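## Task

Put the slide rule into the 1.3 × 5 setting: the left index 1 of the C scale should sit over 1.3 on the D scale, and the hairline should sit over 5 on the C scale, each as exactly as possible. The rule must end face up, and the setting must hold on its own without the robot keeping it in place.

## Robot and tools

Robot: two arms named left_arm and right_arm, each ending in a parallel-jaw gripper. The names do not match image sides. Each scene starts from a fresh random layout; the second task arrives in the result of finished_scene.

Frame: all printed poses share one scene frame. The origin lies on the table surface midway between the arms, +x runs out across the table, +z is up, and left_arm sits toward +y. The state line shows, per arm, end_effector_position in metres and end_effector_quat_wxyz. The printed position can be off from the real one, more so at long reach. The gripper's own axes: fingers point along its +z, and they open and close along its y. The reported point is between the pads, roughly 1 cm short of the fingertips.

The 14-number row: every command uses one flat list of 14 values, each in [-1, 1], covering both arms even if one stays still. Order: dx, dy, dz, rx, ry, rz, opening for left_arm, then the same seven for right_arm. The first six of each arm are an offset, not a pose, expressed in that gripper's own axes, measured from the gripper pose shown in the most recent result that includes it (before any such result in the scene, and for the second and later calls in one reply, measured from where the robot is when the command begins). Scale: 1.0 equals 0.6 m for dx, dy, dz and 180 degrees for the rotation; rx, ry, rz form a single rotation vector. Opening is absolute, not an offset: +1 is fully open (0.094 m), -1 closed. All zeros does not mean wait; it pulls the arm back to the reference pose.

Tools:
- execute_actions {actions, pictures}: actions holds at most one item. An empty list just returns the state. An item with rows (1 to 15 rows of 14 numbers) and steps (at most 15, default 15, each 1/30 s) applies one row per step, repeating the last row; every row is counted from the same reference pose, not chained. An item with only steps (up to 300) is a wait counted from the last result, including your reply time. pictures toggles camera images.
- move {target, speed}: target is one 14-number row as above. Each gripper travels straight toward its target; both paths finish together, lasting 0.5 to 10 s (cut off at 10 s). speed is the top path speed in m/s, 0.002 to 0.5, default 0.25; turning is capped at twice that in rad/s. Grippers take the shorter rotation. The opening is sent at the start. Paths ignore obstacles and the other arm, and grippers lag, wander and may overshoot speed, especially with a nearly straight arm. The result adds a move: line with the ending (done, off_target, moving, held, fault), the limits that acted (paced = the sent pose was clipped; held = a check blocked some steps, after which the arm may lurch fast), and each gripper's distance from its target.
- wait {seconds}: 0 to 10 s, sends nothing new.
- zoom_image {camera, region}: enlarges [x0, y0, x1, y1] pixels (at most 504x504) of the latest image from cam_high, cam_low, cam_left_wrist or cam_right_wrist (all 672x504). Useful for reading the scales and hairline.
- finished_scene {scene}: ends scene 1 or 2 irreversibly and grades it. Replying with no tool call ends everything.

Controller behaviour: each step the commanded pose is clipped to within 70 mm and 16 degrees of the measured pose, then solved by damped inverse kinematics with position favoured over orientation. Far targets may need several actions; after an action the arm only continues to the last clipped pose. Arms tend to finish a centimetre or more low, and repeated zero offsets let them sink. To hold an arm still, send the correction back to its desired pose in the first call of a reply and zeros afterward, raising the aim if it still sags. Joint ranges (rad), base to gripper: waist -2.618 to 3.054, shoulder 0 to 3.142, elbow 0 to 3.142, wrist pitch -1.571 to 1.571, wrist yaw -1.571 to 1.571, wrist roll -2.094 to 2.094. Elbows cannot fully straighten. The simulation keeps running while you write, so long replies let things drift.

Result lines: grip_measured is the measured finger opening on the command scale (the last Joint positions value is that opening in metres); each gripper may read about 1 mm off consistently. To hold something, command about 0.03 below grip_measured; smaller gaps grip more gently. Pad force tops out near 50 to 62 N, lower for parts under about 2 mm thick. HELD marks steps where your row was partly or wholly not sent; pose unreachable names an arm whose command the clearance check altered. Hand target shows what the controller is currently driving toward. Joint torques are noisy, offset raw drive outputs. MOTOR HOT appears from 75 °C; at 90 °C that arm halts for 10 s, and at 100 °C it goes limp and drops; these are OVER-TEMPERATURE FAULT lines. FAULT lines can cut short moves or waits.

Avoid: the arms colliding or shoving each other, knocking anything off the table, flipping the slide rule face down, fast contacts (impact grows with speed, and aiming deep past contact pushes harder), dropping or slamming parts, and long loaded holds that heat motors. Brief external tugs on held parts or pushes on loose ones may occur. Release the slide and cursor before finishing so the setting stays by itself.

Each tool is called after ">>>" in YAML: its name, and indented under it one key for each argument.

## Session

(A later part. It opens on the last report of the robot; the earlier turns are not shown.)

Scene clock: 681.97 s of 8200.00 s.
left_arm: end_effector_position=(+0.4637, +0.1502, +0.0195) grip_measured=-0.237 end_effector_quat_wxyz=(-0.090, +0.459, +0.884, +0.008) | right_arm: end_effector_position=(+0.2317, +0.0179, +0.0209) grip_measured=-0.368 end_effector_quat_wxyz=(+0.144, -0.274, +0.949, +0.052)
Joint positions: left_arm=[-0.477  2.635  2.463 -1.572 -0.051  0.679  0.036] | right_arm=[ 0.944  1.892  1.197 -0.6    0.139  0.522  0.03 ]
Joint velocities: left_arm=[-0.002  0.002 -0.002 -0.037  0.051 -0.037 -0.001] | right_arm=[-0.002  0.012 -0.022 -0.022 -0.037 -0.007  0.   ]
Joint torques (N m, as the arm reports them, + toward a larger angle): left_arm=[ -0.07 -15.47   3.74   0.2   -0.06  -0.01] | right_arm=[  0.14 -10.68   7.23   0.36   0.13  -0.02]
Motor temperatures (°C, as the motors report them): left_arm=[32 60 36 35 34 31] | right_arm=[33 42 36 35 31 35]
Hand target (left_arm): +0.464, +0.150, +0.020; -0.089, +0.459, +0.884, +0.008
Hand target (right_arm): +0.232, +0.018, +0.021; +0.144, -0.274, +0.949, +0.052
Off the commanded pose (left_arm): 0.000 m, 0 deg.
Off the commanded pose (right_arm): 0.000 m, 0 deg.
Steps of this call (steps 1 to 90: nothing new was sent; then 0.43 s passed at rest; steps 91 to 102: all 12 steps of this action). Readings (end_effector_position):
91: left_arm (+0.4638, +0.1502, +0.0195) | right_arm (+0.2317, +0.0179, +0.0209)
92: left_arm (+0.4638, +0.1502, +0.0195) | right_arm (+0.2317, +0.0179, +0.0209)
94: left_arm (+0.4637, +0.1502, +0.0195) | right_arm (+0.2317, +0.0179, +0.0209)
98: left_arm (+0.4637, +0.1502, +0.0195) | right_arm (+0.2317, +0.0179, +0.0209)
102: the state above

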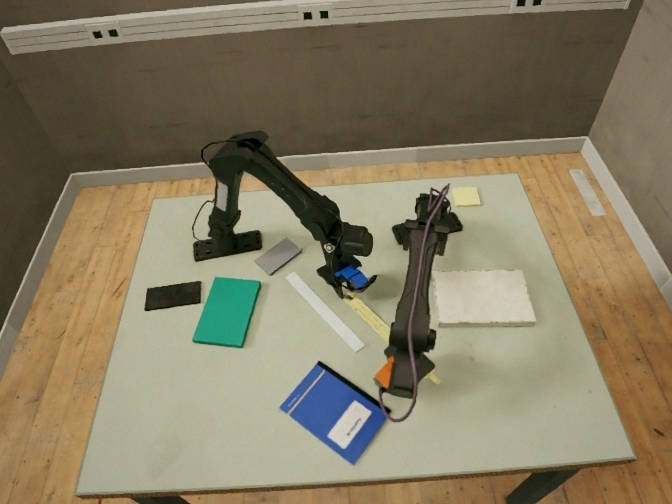

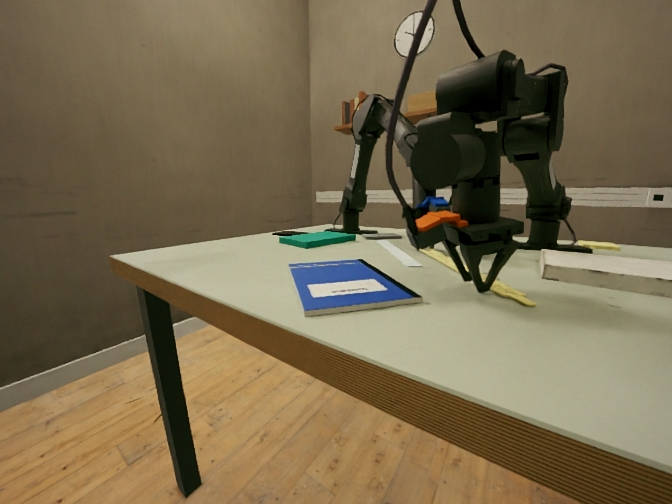

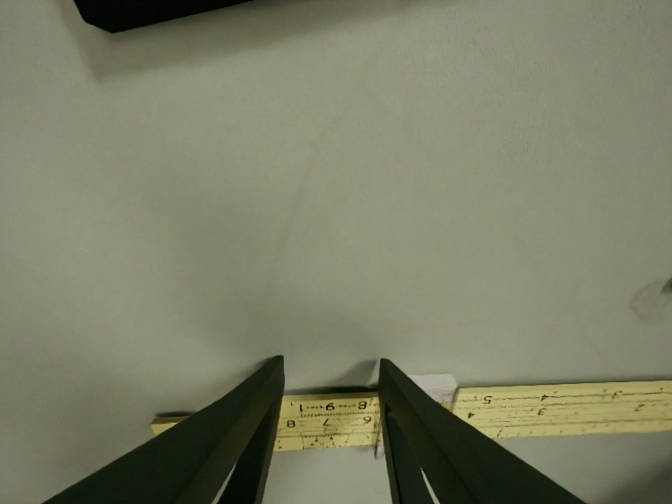

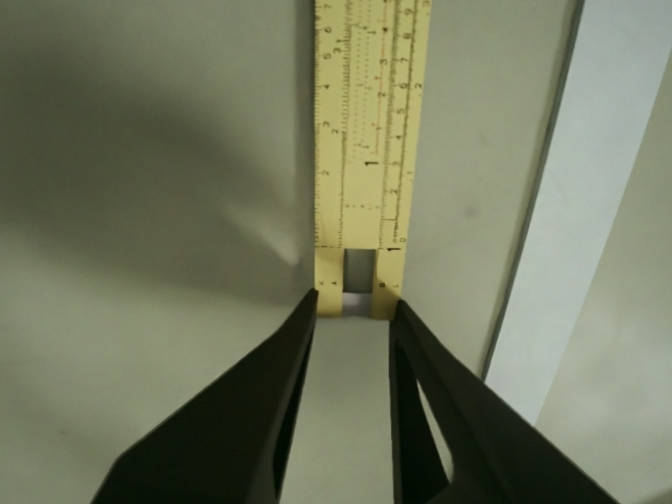

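>>> execute_actions:
  actions:
    - {"rows":[[0,-0.004,0,0,0,0,-0.205,0,0,0,0,0,0,-0.41]],"steps":12}

>>> zoom_image:
  camera: "cam_left_wrist"
  region: [430,370,510,420]

Scene clock: 685.67 s of 8200.00 s.
left_arm: end_effector_position=(+0.4632, +0.1503, +0.0191) grip_measured=-0.207 end_effector_quat_wxyz=(-0.090, +0.459, +0.884, +0.007) | right_arm: end_effector_position=(+0.2316, +0.0179, +0.0209) grip_measured=-0.368 end_effector_quat_wxyz=(+0.144, -0.274, +0.949, +0.053)
Joint positions: left_arm=[-0.477  2.635  2.461 -1.572 -0.051  0.679  0.037] | right_arm=[ 0.944  1.892  1.197 -0.6    0.138  0.522  0.03 ]
Joint velocities: left_arm=[ 0.007  0.012  0.007 -0.037 -0.022 -0.022  0.   ] | right_arm=[-0.017 -0.002 -0.002  0.037 -0.022 -0.051  0.   ]
Joint torques (N m, as the arm reports them, + toward a larger angle): left_arm=[ -0.29 -16.44   2.33   0.29   0.    -0.06] | right_arm=[  0.31 -10.75   6.99   0.44   0.08   0.01]
Motor temperatures (°C, as the motors report them): left_arm=[32 60 36 35 34 31] | right_arm=[33 42 36 35 31 35]
Hand target (left_arm): +0.462, +0.149, +0.020; -0.090, +0.459, +0.884, +0.008
Hand target (right_arm): +0.232, +0.018, +0.021; +0.144, -0.274, +0.949, +0.052
Off the commanded pose (left_arm): 0.002 m, 0 deg.
Off the commanded pose (right_arm): 0.000 m, 0 deg.
Steps of this call (steps 1 to 90: nothing new was sent; then 0.30 s passed at rest; steps 91 to 102: all 12 steps of this action). Readings (end_effector_position):
91: left_arm (+0.4633, +0.1503, +0.0192) | right_arm (+0.2317, +0.0179, +0.0209)
92: left_arm (+0.4633, +0.1503, +0.0191) | right_arm (+0.2316, +0.0179, +0.0209)
94: left_arm (+0.4632, +0.1503, +0.0191) | right_arm (+0.2316, +0.0179, +0.0209)
98: left_arm (+0.4632, +0.1503, +0.0191) | right_arm (+0.2316, +0.0179, +0.0209)
102: the state above

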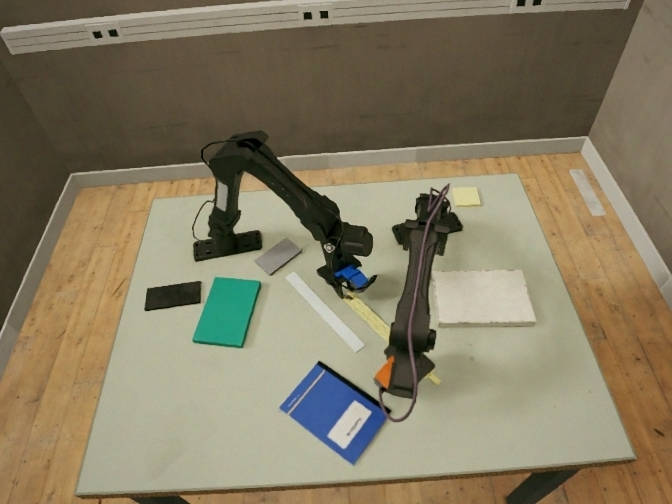

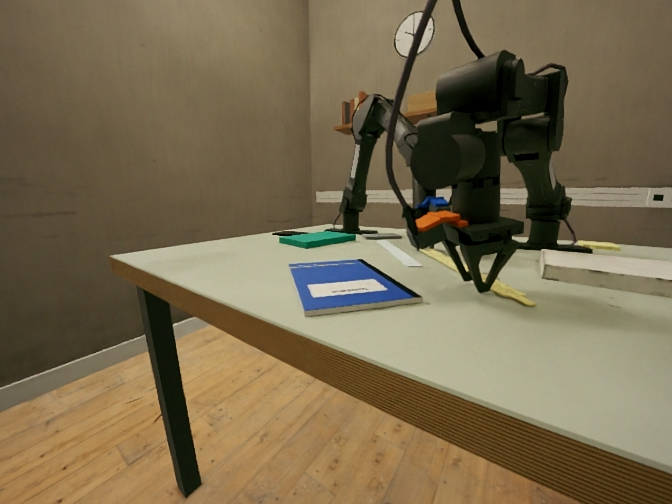

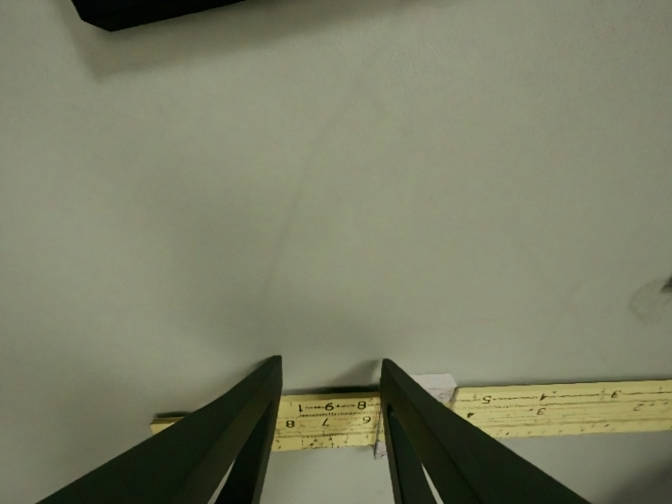

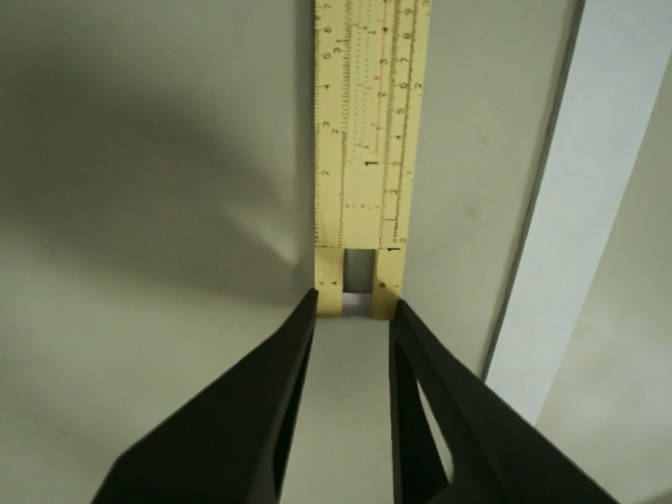

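Region (430, 370, 510, 420) of cam_left_wrist's 672x504 image, scaled by 6.300, with more detail than that image has; it fills the top 315 rows of this view, and the rest is white.

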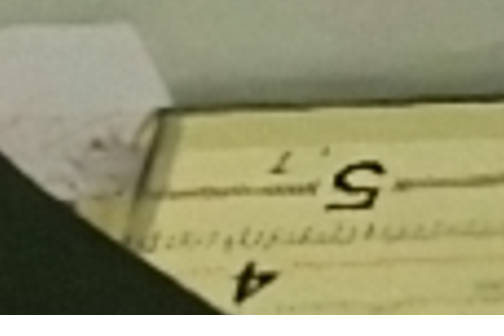

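>>> execute_actions:
  actions:
    - {"rows":[[0,-0.003,0,0,0,0,-0.175,0,0,0,0,0,0,-0.41]],"steps":12}

>>> zoom_image:
  camera: "cam_left_wrist"
  region: [430,370,510,420]

Scene clock: 694.40 s of 8200.00 s.
left_arm: end_effector_position=(+0.4630, +0.1502, +0.0191) grip_measured=-0.177 end_effector_quat_wxyz=(-0.091, +0.459, +0.884, +0.007) | right_arm: end_effector_position=(+0.2315, +0.0180, +0.0208) grip_measured=-0.368 end_effector_quat_wxyz=(+0.144, -0.274, +0.949, +0.053)
Joint positions: left_arm=[-0.477  2.635  2.461 -1.572 -0.05   0.679  0.039] | right_arm=[ 0.944  1.892  1.197 -0.6    0.138  0.522  0.03 ]
Joint velocities: left_arm=[-0.022 -0.002 -0.012 -0.051  0.022  0.037 -0.001] | right_arm=[ 0.002  0.002  0.017  0.066 -0.066  0.037  0.001]
Joint torques (N m, as the arm reports them, + toward a larger angle): left_arm=[ -0.22 -16.23   2.6    0.3   -0.02  -0.07] | right_arm=[  0.1  -10.24   7.24   0.39   0.09  -0.01]
Motor temperatures (°C, as the motors report them): left_arm=[32 60 35 35 34 31] | right_arm=[33 42 36 35 31 35]
Hand target (left_arm): +0.462, +0.149, +0.019; -0.090, +0.459, +0.884, +0.007
Hand target (right_arm): +0.232, +0.018, +0.021; +0.144, -0.274, +0.949, +0.053
Off the commanded pose (left_arm): 0.002 m, 0 deg.
Off the commanded pose (right_arm): 0.000 m, 0 deg.
Steps of this call (steps 1 to 90: nothing new was sent; then 5.33 s passed at rest; steps 91 to 102: all 12 steps of this action). Readings (end_effector_position):
91: left_arm (+0.4631, +0.1502, +0.0191) | right_arm (+0.2316, +0.0179, +0.0209)
92: left_arm (+0.4630, +0.1502, +0.0191) | right_arm (+0.2316, +0.0179, +0.0209)
94: left_arm (+0.4630, +0.1502, +0.0191) | right_arm (+0.2315, +0.0180, +0.0208)
98: left_arm (+0.4630, +0.1502, +0.0191) | right_arm (+0.2315, +0.0180, +0.0208)
102: the state above

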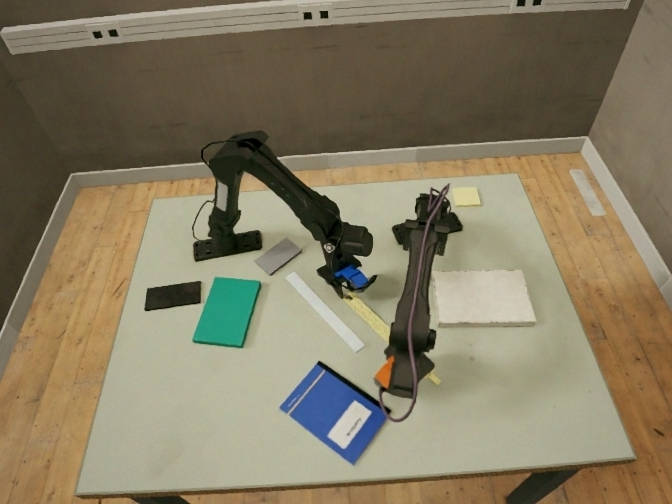

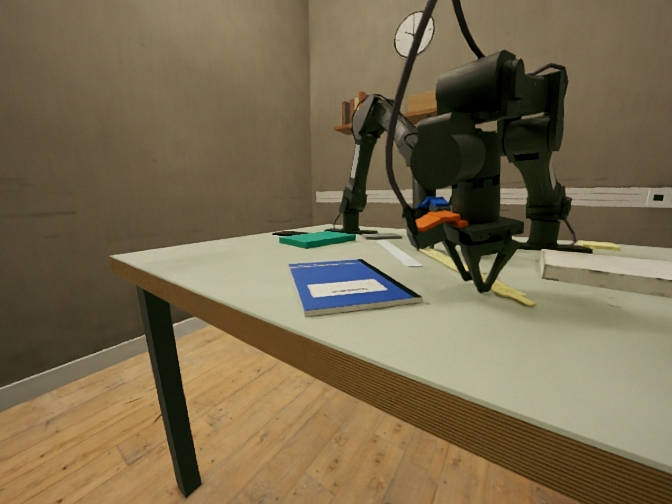

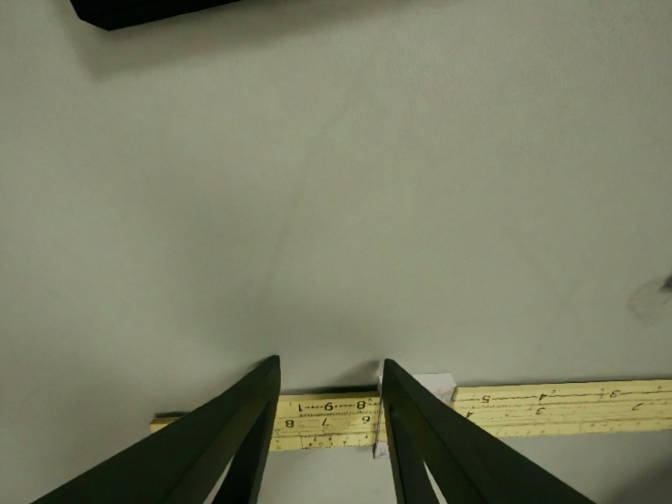

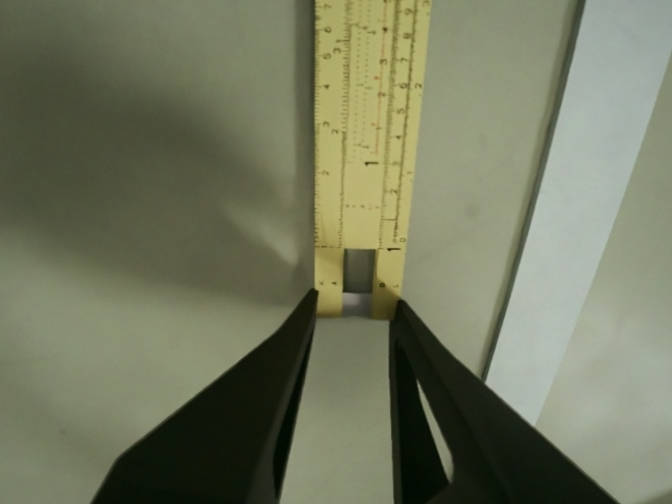

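Region (430, 370, 510, 420) of cam_left_wrist's 672x504 image, scaled by 6.300, with more detail than that image has; it fills the top 315 rows of this view, and the rest is white.

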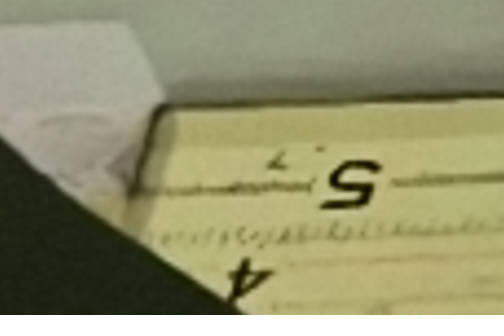

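>>> execute_actions:
  actions:
    - {"rows":[[0,0,0,0,0,0,-0.5,0,0,0,0,0,0,-0.41]],"steps":15}

>>> move:
  target: [0.016,0,-0.006,0,0,0,-0.5,0,0,0,0,0,0,-0.41]
  speed: 0.01

>>> zoom_image:
  camera: "cam_left_wrist"
  region: [290,330,500,450]

Scene clock: 698.47 s of 8200.00 s.
left_arm: end_effector_position=(+0.4632, +0.1510, +0.0192) grip_measured=-0.498 end_effector_quat_wxyz=(-0.091, +0.459, +0.884, +0.009) | right_arm: end_effector_position=(+0.2315, +0.0180, +0.0208) grip_measured=-0.368 end_effector_quat_wxyz=(+0.144, -0.274, +0.949, +0.053)
Joint positions: left_arm=[-0.477  2.635  2.461 -1.572 -0.055  0.679  0.024] | right_arm=[ 0.944  1.892  1.197 -0.6    0.138  0.522  0.03 ]
Joint velocities: left_arm=[-0.022  0.007  0.002 -0.007 -0.022 -0.022 -0.   ] | right_arm=[-0.032 -0.022  0.002  0.037 -0.007  0.11   0.   ]
Joint torques (N m, as the arm reports them, + toward a larger angle): left_arm=[ -0.04 -15.43   3.73   0.18   0.03  -0.04] | right_arm=[  0.04 -10.48   7.18   0.37   0.11  -0.06]
Motor temperatures (°C, as the motors report them): left_arm=[32 60 35 35 34 31] | right_arm=[33 42 36 35 31 35]
Hand target (left_arm): +0.463, +0.150, +0.019; -0.091, +0.459, +0.884, +0.007
Hand target (right_arm): +0.232, +0.018, +0.021; +0.144, -0.274, +0.949, +0.053
Off the commanded pose (left_arm): 0.001 m, 0 deg.
Off the commanded pose (right_arm): 0.000 m, 0 deg.
Steps of this call (steps 1 to 90: nothing new was sent; then 0.57 s passed at rest; steps 91 to 105: all 15 steps of this action). Readings (end_effector_position):
91: left_arm (+0.4631, +0.1503, +0.0192) | right_arm (+0.2315, +0.0180, +0.0208)
92: left_arm (+0.4632, +0.1506, +0.0192) | right_arm (+0.2315, +0.0180, +0.0208)
94: left_arm (+0.4632, +0.1510, +0.0192) | right_arm (+0.2315, +0.0180, +0.0208)
98: left_arm (+0.4632, +0.1510, +0.0192) | right_arm (+0.2315, +0.0180, +0.0208)
105: the state above

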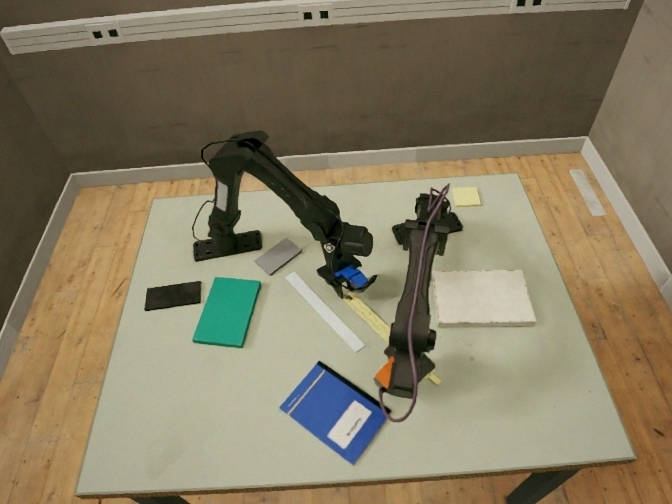

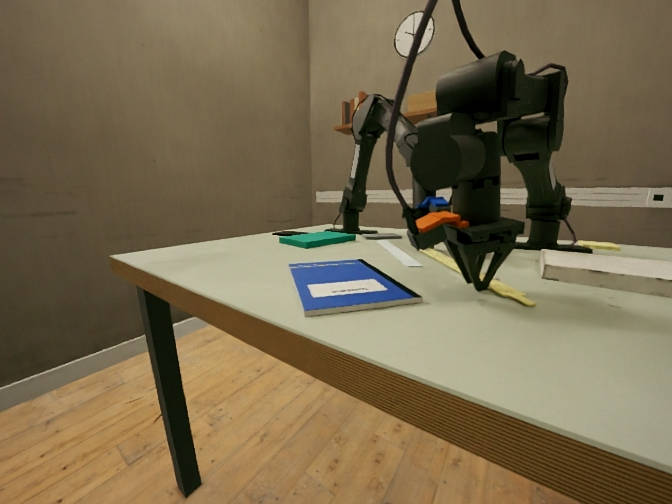

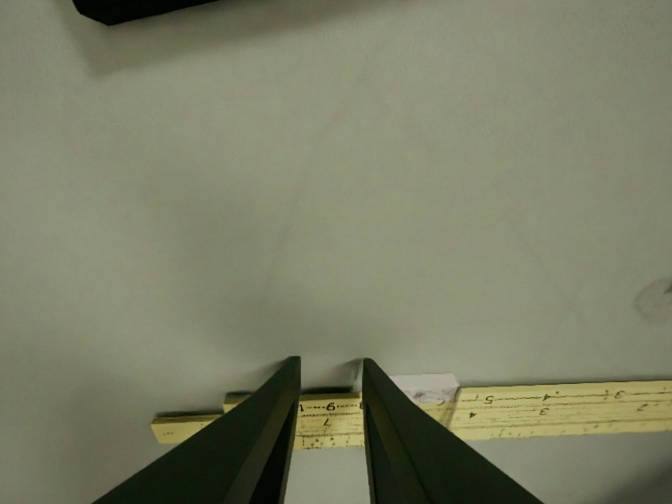

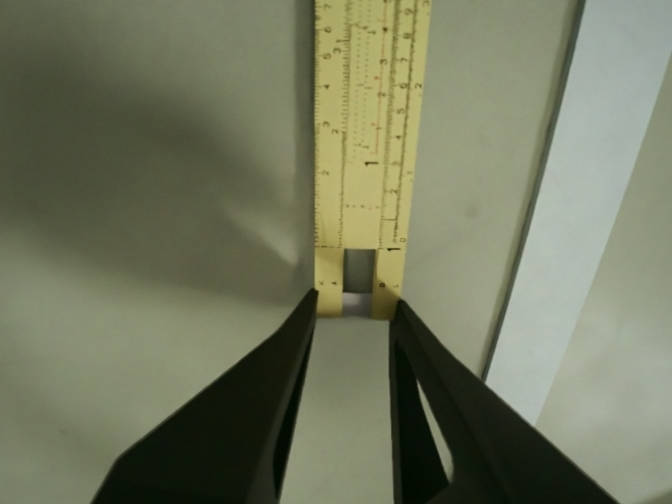

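Scene clock: 699.93 s of 8200.00 s.
left_arm: end_effector_position=(+0.4573, +0.1531, +0.0187) grip_measured=-0.498 end_effector_quat_wxyz=(-0.096, +0.460, +0.883, +0.009) | right_arm: end_effector_position=(+0.2315, +0.0180, +0.0208) grip_measured=-0.368 end_effector_quat_wxyz=(+0.144, -0.274, +0.949, +0.053)
Joint positions: left_arm=[-0.477  2.603  2.396 -1.55  -0.057  0.682  0.024] | right_arm=[ 0.944  1.892  1.197 -0.6    0.138  0.522  0.03 ]
Joint velocities: left_arm=[ 0.027  0.007 -0.002  0.007  0.066 -0.051 -0.001] | right_arm=[ 0.012  0.002  0.007  0.051 -0.095 -0.037 -0.001]
Joint torques (N m, as the arm reports them, + toward a larger angle): left_arm=[  1.2  -16.98   2.71   0.23  -0.03   0.08] | right_arm=[  0.03 -10.47   7.28   0.44   0.11   0.  ]
Motor temperatures (°C, as the motors report them): left_arm=[32 60 35 35 34 31] | right_arm=[33 42 36 35 31 35]
Hand target (left_arm): +0.458, +0.158, +0.024; -0.092, +0.459, +0.884, +0.009
Hand target (right_arm): +0.232, +0.018, +0.021; +0.144, -0.274, +0.949, +0.053
Off the commanded pose (left_arm): 0.008 m, 1 deg.
Off the commanded pose (right_arm): 0.000 m, 0 deg.
move: done

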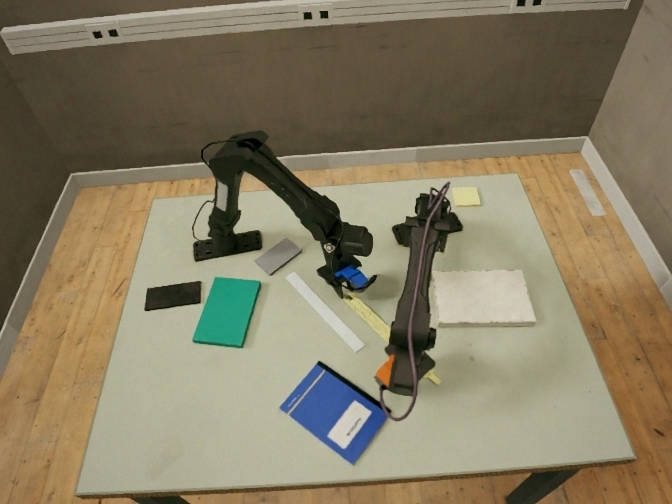

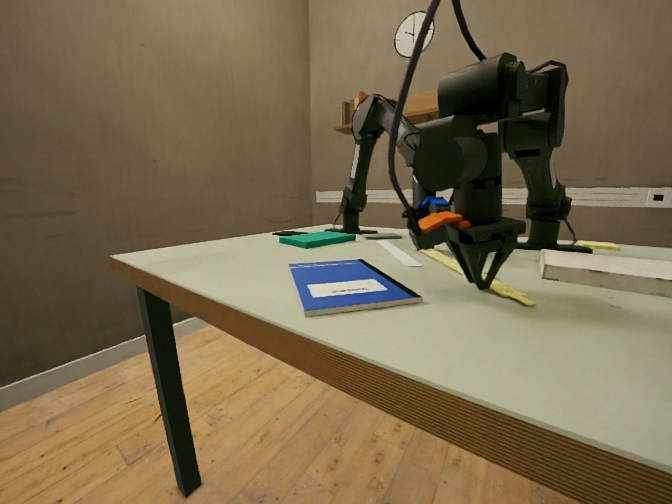

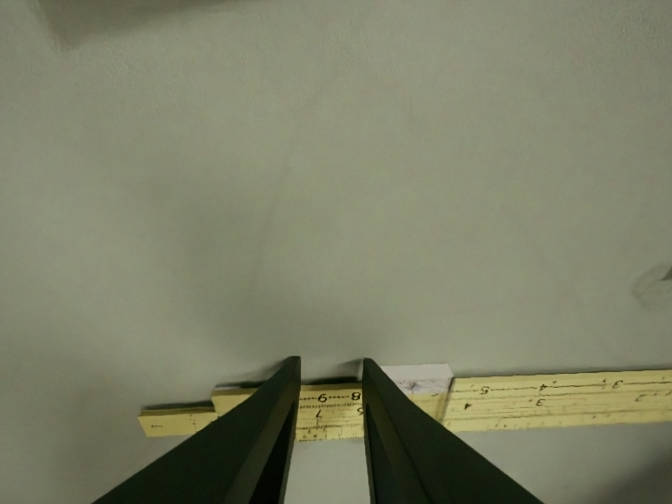

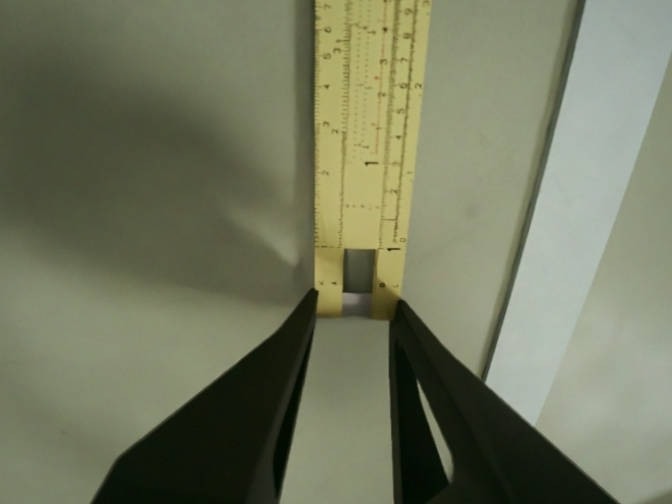

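Region (290, 330, 500, 450) of cam_left_wrist's 672x504 image, scaled by 2.400, with more detail than that image has; it fills the top 288 rows of this view, and the rest is white.

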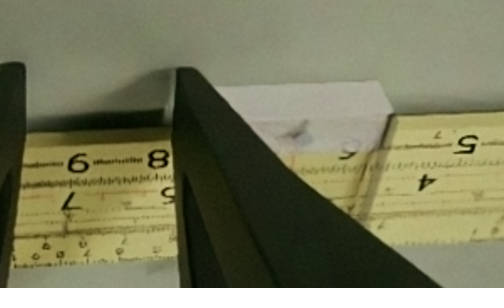

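>>> execute_actions:
  actions:
    - {"rows":[[0,0,0,0,0,0,-0.42,0,0,0,0,0,0,-0.41]],"steps":12}

>>> zoom_image:
  camera: "cam_left_wrist"
  region: [430,358,510,408]

>>> zoom_image:
  camera: "cam_left_wrist"
  region: [330,340,410,400]

Scene clock: 703.50 s of 8200.00 s.
left_arm: end_effector_position=(+0.4569, +0.1532, +0.0189) grip_measured=-0.422 end_effector_quat_wxyz=(-0.097, +0.460, +0.882, +0.009) | right_arm: end_effector_position=(+0.2314, +0.0181, +0.0208) grip_measured=-0.368 end_effector_quat_wxyz=(+0.143, -0.274, +0.949, +0.053)
Joint positions: left_arm=[-0.477  2.602  2.396 -1.551 -0.057  0.682  0.027] | right_arm=[ 0.944  1.892  1.197 -0.6    0.136  0.522  0.03 ]
Joint velocities: left_arm=[-0.012  0.002 -0.002 -0.066 -0.022  0.037  0.001] | right_arm=[ 0.007  0.002 -0.027 -0.022  0.007 -0.022 -0.   ]
Joint torques (N m, as the arm reports them, + toward a larger angle): left_arm=[ -0.13 -15.18   3.8    0.18  -0.03  -0.01] | right_arm=[  0.25 -10.51   7.14   0.41   0.1    0.03]
Motor temperatures (°C, as the motors report them): left_arm=[32 60 35 35 34 31] | right_arm=[33 42 36 35 31 35]
Hand target (left_arm): +0.457, +0.153, +0.019; -0.096, +0.460, +0.883, +0.009
Hand target (right_arm): +0.232, +0.018, +0.021; +0.144, -0.274, +0.949, +0.053
Off the commanded pose (left_arm): 0.000 m, 0 deg.
Off the commanded pose (right_arm): 0.000 m, 0 deg.
Steps of this call (steps 1 to 90: nothing new was sent; then 0.17 s passed at rest; steps 91 to 102: all 12 steps of this action). Readings (end_effector_position):
91: left_arm (+0.4572, +0.1532, +0.0188) | right_arm (+0.2315, +0.0180, +0.0208)
92: left_arm (+0.4569, +0.1532, +0.0189) | right_arm (+0.2314, +0.0180, +0.0208)
94: left_arm (+0.4569, +0.1532, +0.0189) | right_arm (+0.2314, +0.0181, +0.0208)
98: left_arm (+0.4569, +0.1532, +0.0189) | right_arm (+0.2314, +0.0181, +0.0208)
102: the state above

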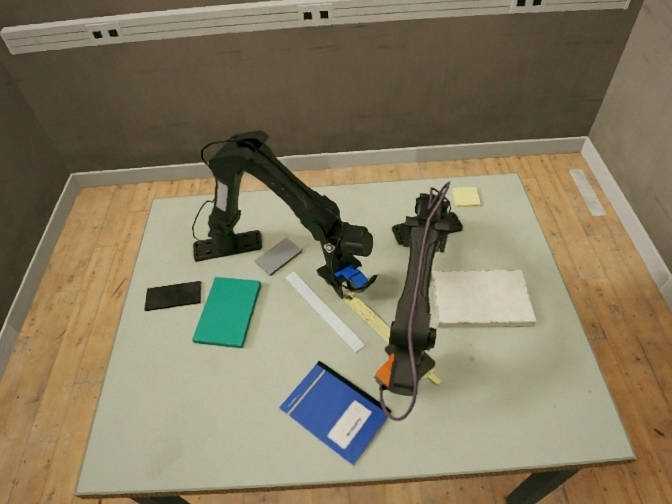

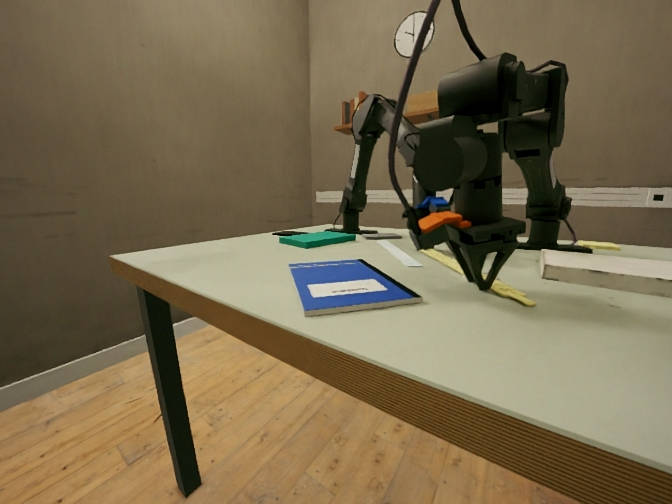

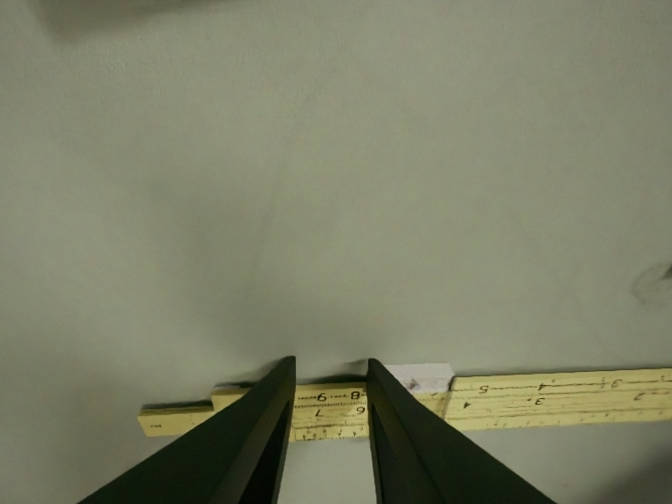

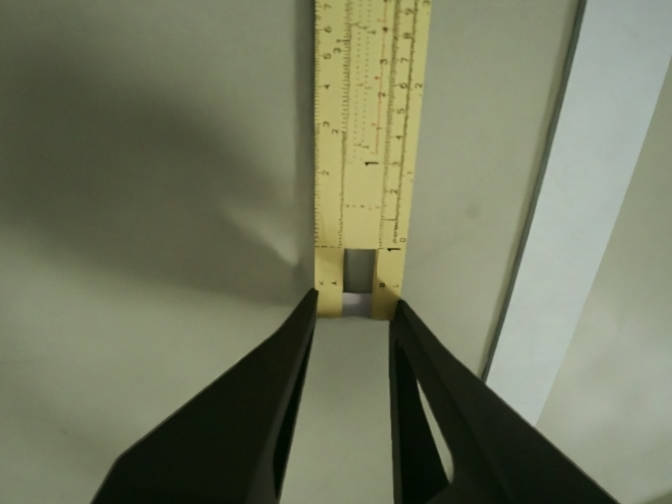

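Region (430, 358, 510, 408) of cam_left_wrist's 672x504 image, scaled by 6.300, with more detail than that image has; it fills the top 315 rows of this view, and the rest is white.

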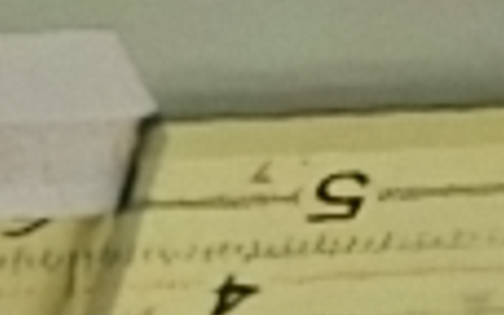

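Region (330, 340, 410, 400) of cam_left_wrist's 672x504 image, scaled by 6.300, with more detail than that image has; it fills the top 378 rows of this view, and the rest is white.

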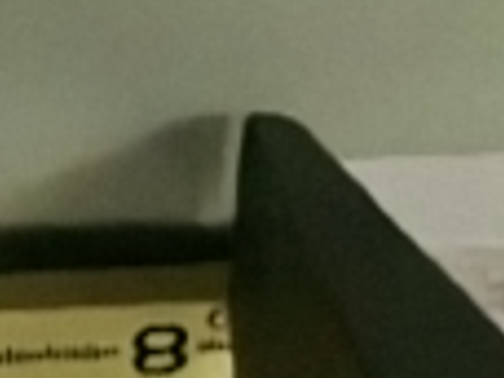

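>>> execute_actions:
  actions:
    - {"rows":[[0,0,0,0,0,0,-0.39,0,0,0,0,0,0,-0.41]],"steps":12}

>>> zoom_image:
  camera: "cam_left_wrist"
  region: [430,358,510,408]

Scene clock: 706.00 s of 8200.00 s.
left_arm: end_effector_position=(+0.4567, +0.1533, +0.0189) grip_measured=-0.392 end_effector_quat_wxyz=(-0.098, +0.460, +0.882, +0.009) | right_arm: end_effector_position=(+0.2312, +0.0182, +0.0208) grip_measured=-0.368 end_effector_quat_wxyz=(+0.143, -0.275, +0.949, +0.054)
Joint positions: left_arm=[-0.477  2.602  2.396 -1.552 -0.057  0.682  0.029] | right_arm=[ 0.944  1.892  1.197 -0.6    0.135  0.522  0.03 ]
Joint velocities: left_arm=[ 0.002 -0.002  0.002  0.037 -0.066 -0.022 -0.   ] | right_arm=[-0.012  0.002 -0.012 -0.007 -0.007 -0.037 -0.001]
Joint torques (N m, as the arm reports them, + toward a larger angle): left_arm=[  0.06 -15.4    3.77   0.18  -0.04  -0.03] | right_arm=[  0.2  -10.84   7.14   0.42   0.06   0.02]
Motor temperatures (°C, as the motors report them): left_arm=[32 60 35 35 34 31] | right_arm=[33 42 36 35 31 35]
Hand target (left_arm): +0.457, +0.153, +0.019; -0.097, +0.460, +0.882, +0.009
Hand target (right_arm): +0.231, +0.018, +0.021; +0.143, -0.275, +0.949, +0.053
Off the commanded pose (left_arm): 0.000 m, 0 deg.
Off the commanded pose (right_arm): 0.000 m, 0 deg.
Steps of this call (steps 1 to 63: nothing new was sent; steps 64 to 75: all 12 steps of this action). Readings (end_effector_position):
64: left_arm (+0.4568, +0.1533, +0.0189) | right_arm (+0.2313, +0.0181, +0.0208)
65: left_arm (+0.4567, +0.1533, +0.0189) | right_arm (+0.2312, +0.0181, +0.0208)
67: left_arm (+0.4567, +0.1533, +0.0189) | right_arm (+0.2312, +0.0182, +0.0208)
71: left_arm (+0.4567, +0.1533, +0.0189) | right_arm (+0.2312, +0.0182, +0.0208)
75: the state above

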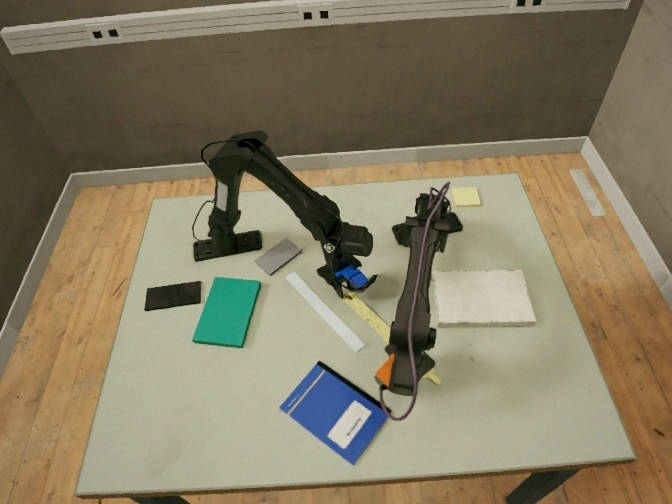

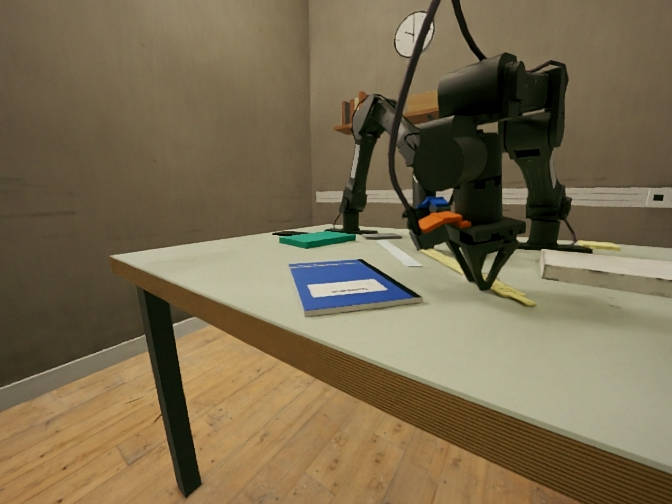

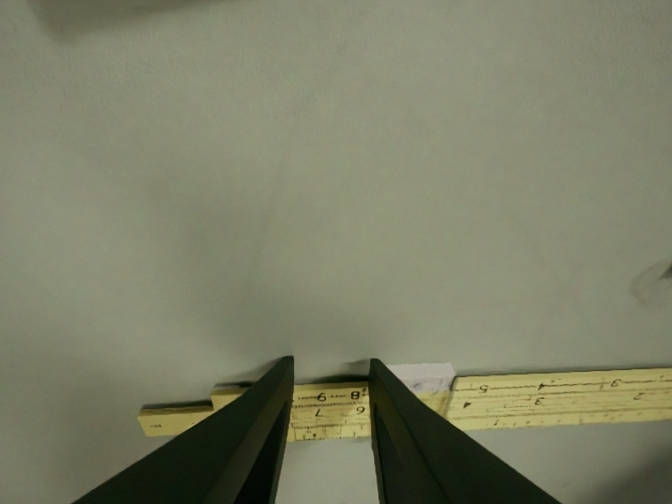

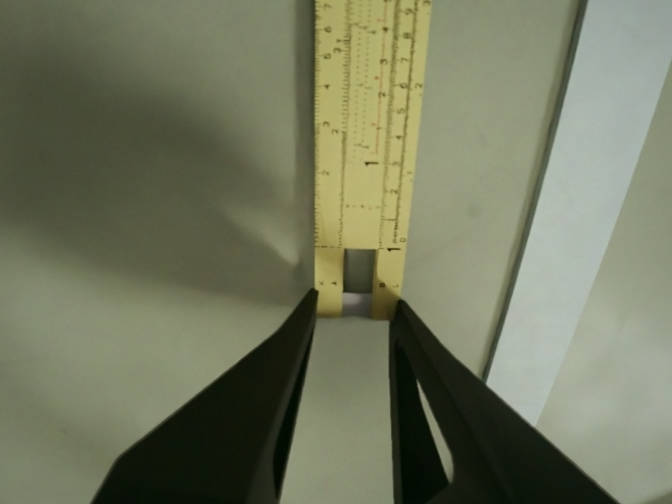

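Region (430, 358, 510, 408) of cam_left_wrist's 672x504 image, scaled by 6.300, with more detail than that image has; it fills the top 315 rows of this view, and the rest is white.

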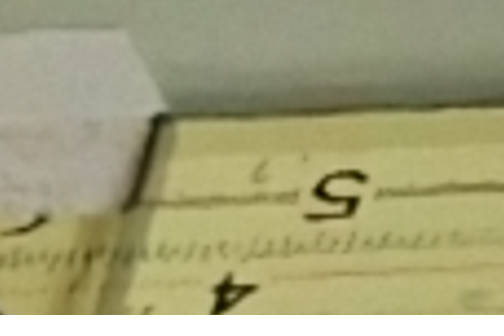

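>>> execute_actions:
  actions:
    - {"rows":[[0,0,0,0,0,0,-0.375,0,0,0,0,0,0,-0.41]],"steps":12}

>>> zoom_image:
  camera: "cam_left_wrist"
  region: [430,358,510,408]

Scene clock: 708.70 s of 8200.00 s.
left_arm: end_effector_position=(+0.4566, +0.1533, +0.0189) grip_measured=-0.377 end_effector_quat_wxyz=(-0.098, +0.460, +0.882, +0.009) | right_arm: end_effector_position=(+0.2311, +0.0182, +0.0208) grip_measured=-0.368 end_effector_quat_wxyz=(+0.143, -0.275, +0.949, +0.054)
Joint positions: left_arm=[-0.477  2.602  2.396 -1.552 -0.057  0.682  0.029] | right_arm=[ 0.944  1.892  1.197 -0.6    0.135  0.522  0.03 ]
Joint velocities: left_arm=[-0.007  0.002  0.002 -0.007 -0.007 -0.022 -0.   ] | right_arm=[-0.007  0.017  0.007 -0.037  0.007  0.051 -0.001]
Joint torques (N m, as the arm reports them, + toward a larger angle): left_arm=[ -0.01 -15.34   3.71   0.18  -0.03   0.  ] | right_arm=[  0.16 -10.53   7.16   0.41   0.1    0.04]
Motor temperatures (°C, as the motors report them): left_arm=[32 60 35 35 34 31] | right_arm=[33 42 36 35 31 35]
Hand target (left_arm): +0.457, +0.153, +0.019; -0.098, +0.460, +0.882, +0.009
Hand target (right_arm): +0.231, +0.018, +0.021; +0.143, -0.275, +0.949, +0.054
Off the commanded pose (left_arm): 0.000 m, 0 deg.
Off the commanded pose (right_arm): 0.000 m, 0 deg.
Steps of this call (steps 1 to 69: nothing new was sent; steps 70 to 81: all 12 steps of this action). Readings (end_effector_position):
70: left_arm (+0.4566, +0.1533, +0.0189) | right_arm (+0.2312, +0.0182, +0.0208)
71: left_arm (+0.4566, +0.1533, +0.0189) | right_arm (+0.2311, +0.0182, +0.0208)
73: left_arm (+0.4566, +0.1533, +0.0189) | right_arm (+0.2311, +0.0182, +0.0208)
77: left_arm (+0.4566, +0.1533, +0.0189) | right_arm (+0.2311, +0.0182, +0.0208)
81: the state above

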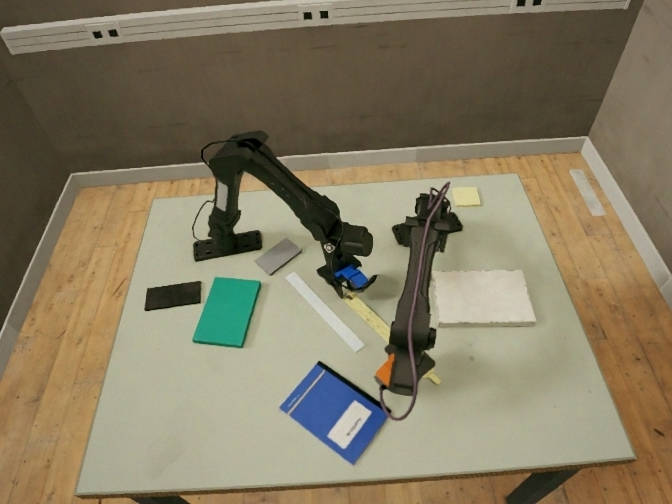

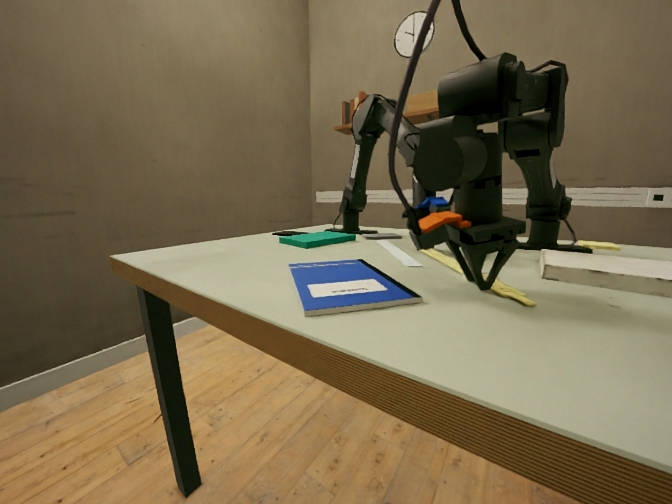

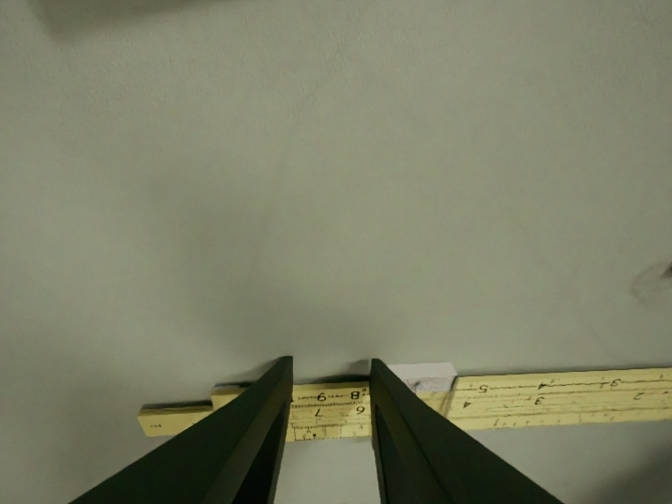

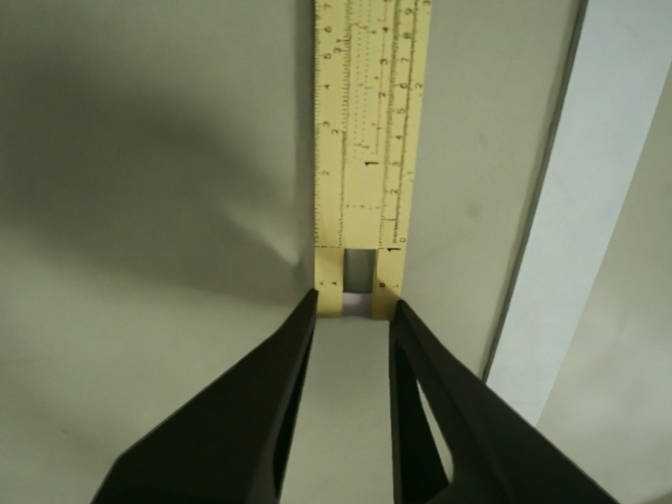

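Region (430, 358, 510, 408) of cam_left_wrist's 672x504 image, scaled by 6.300, with more detail than that image has; it fills the top 315 rows of this view, and the rest is white.

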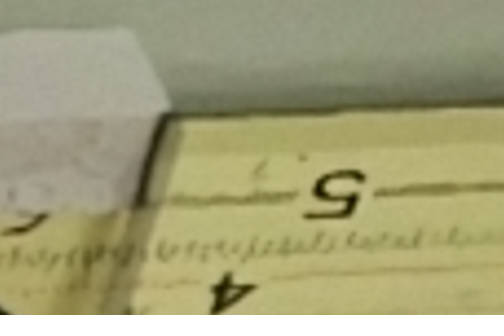

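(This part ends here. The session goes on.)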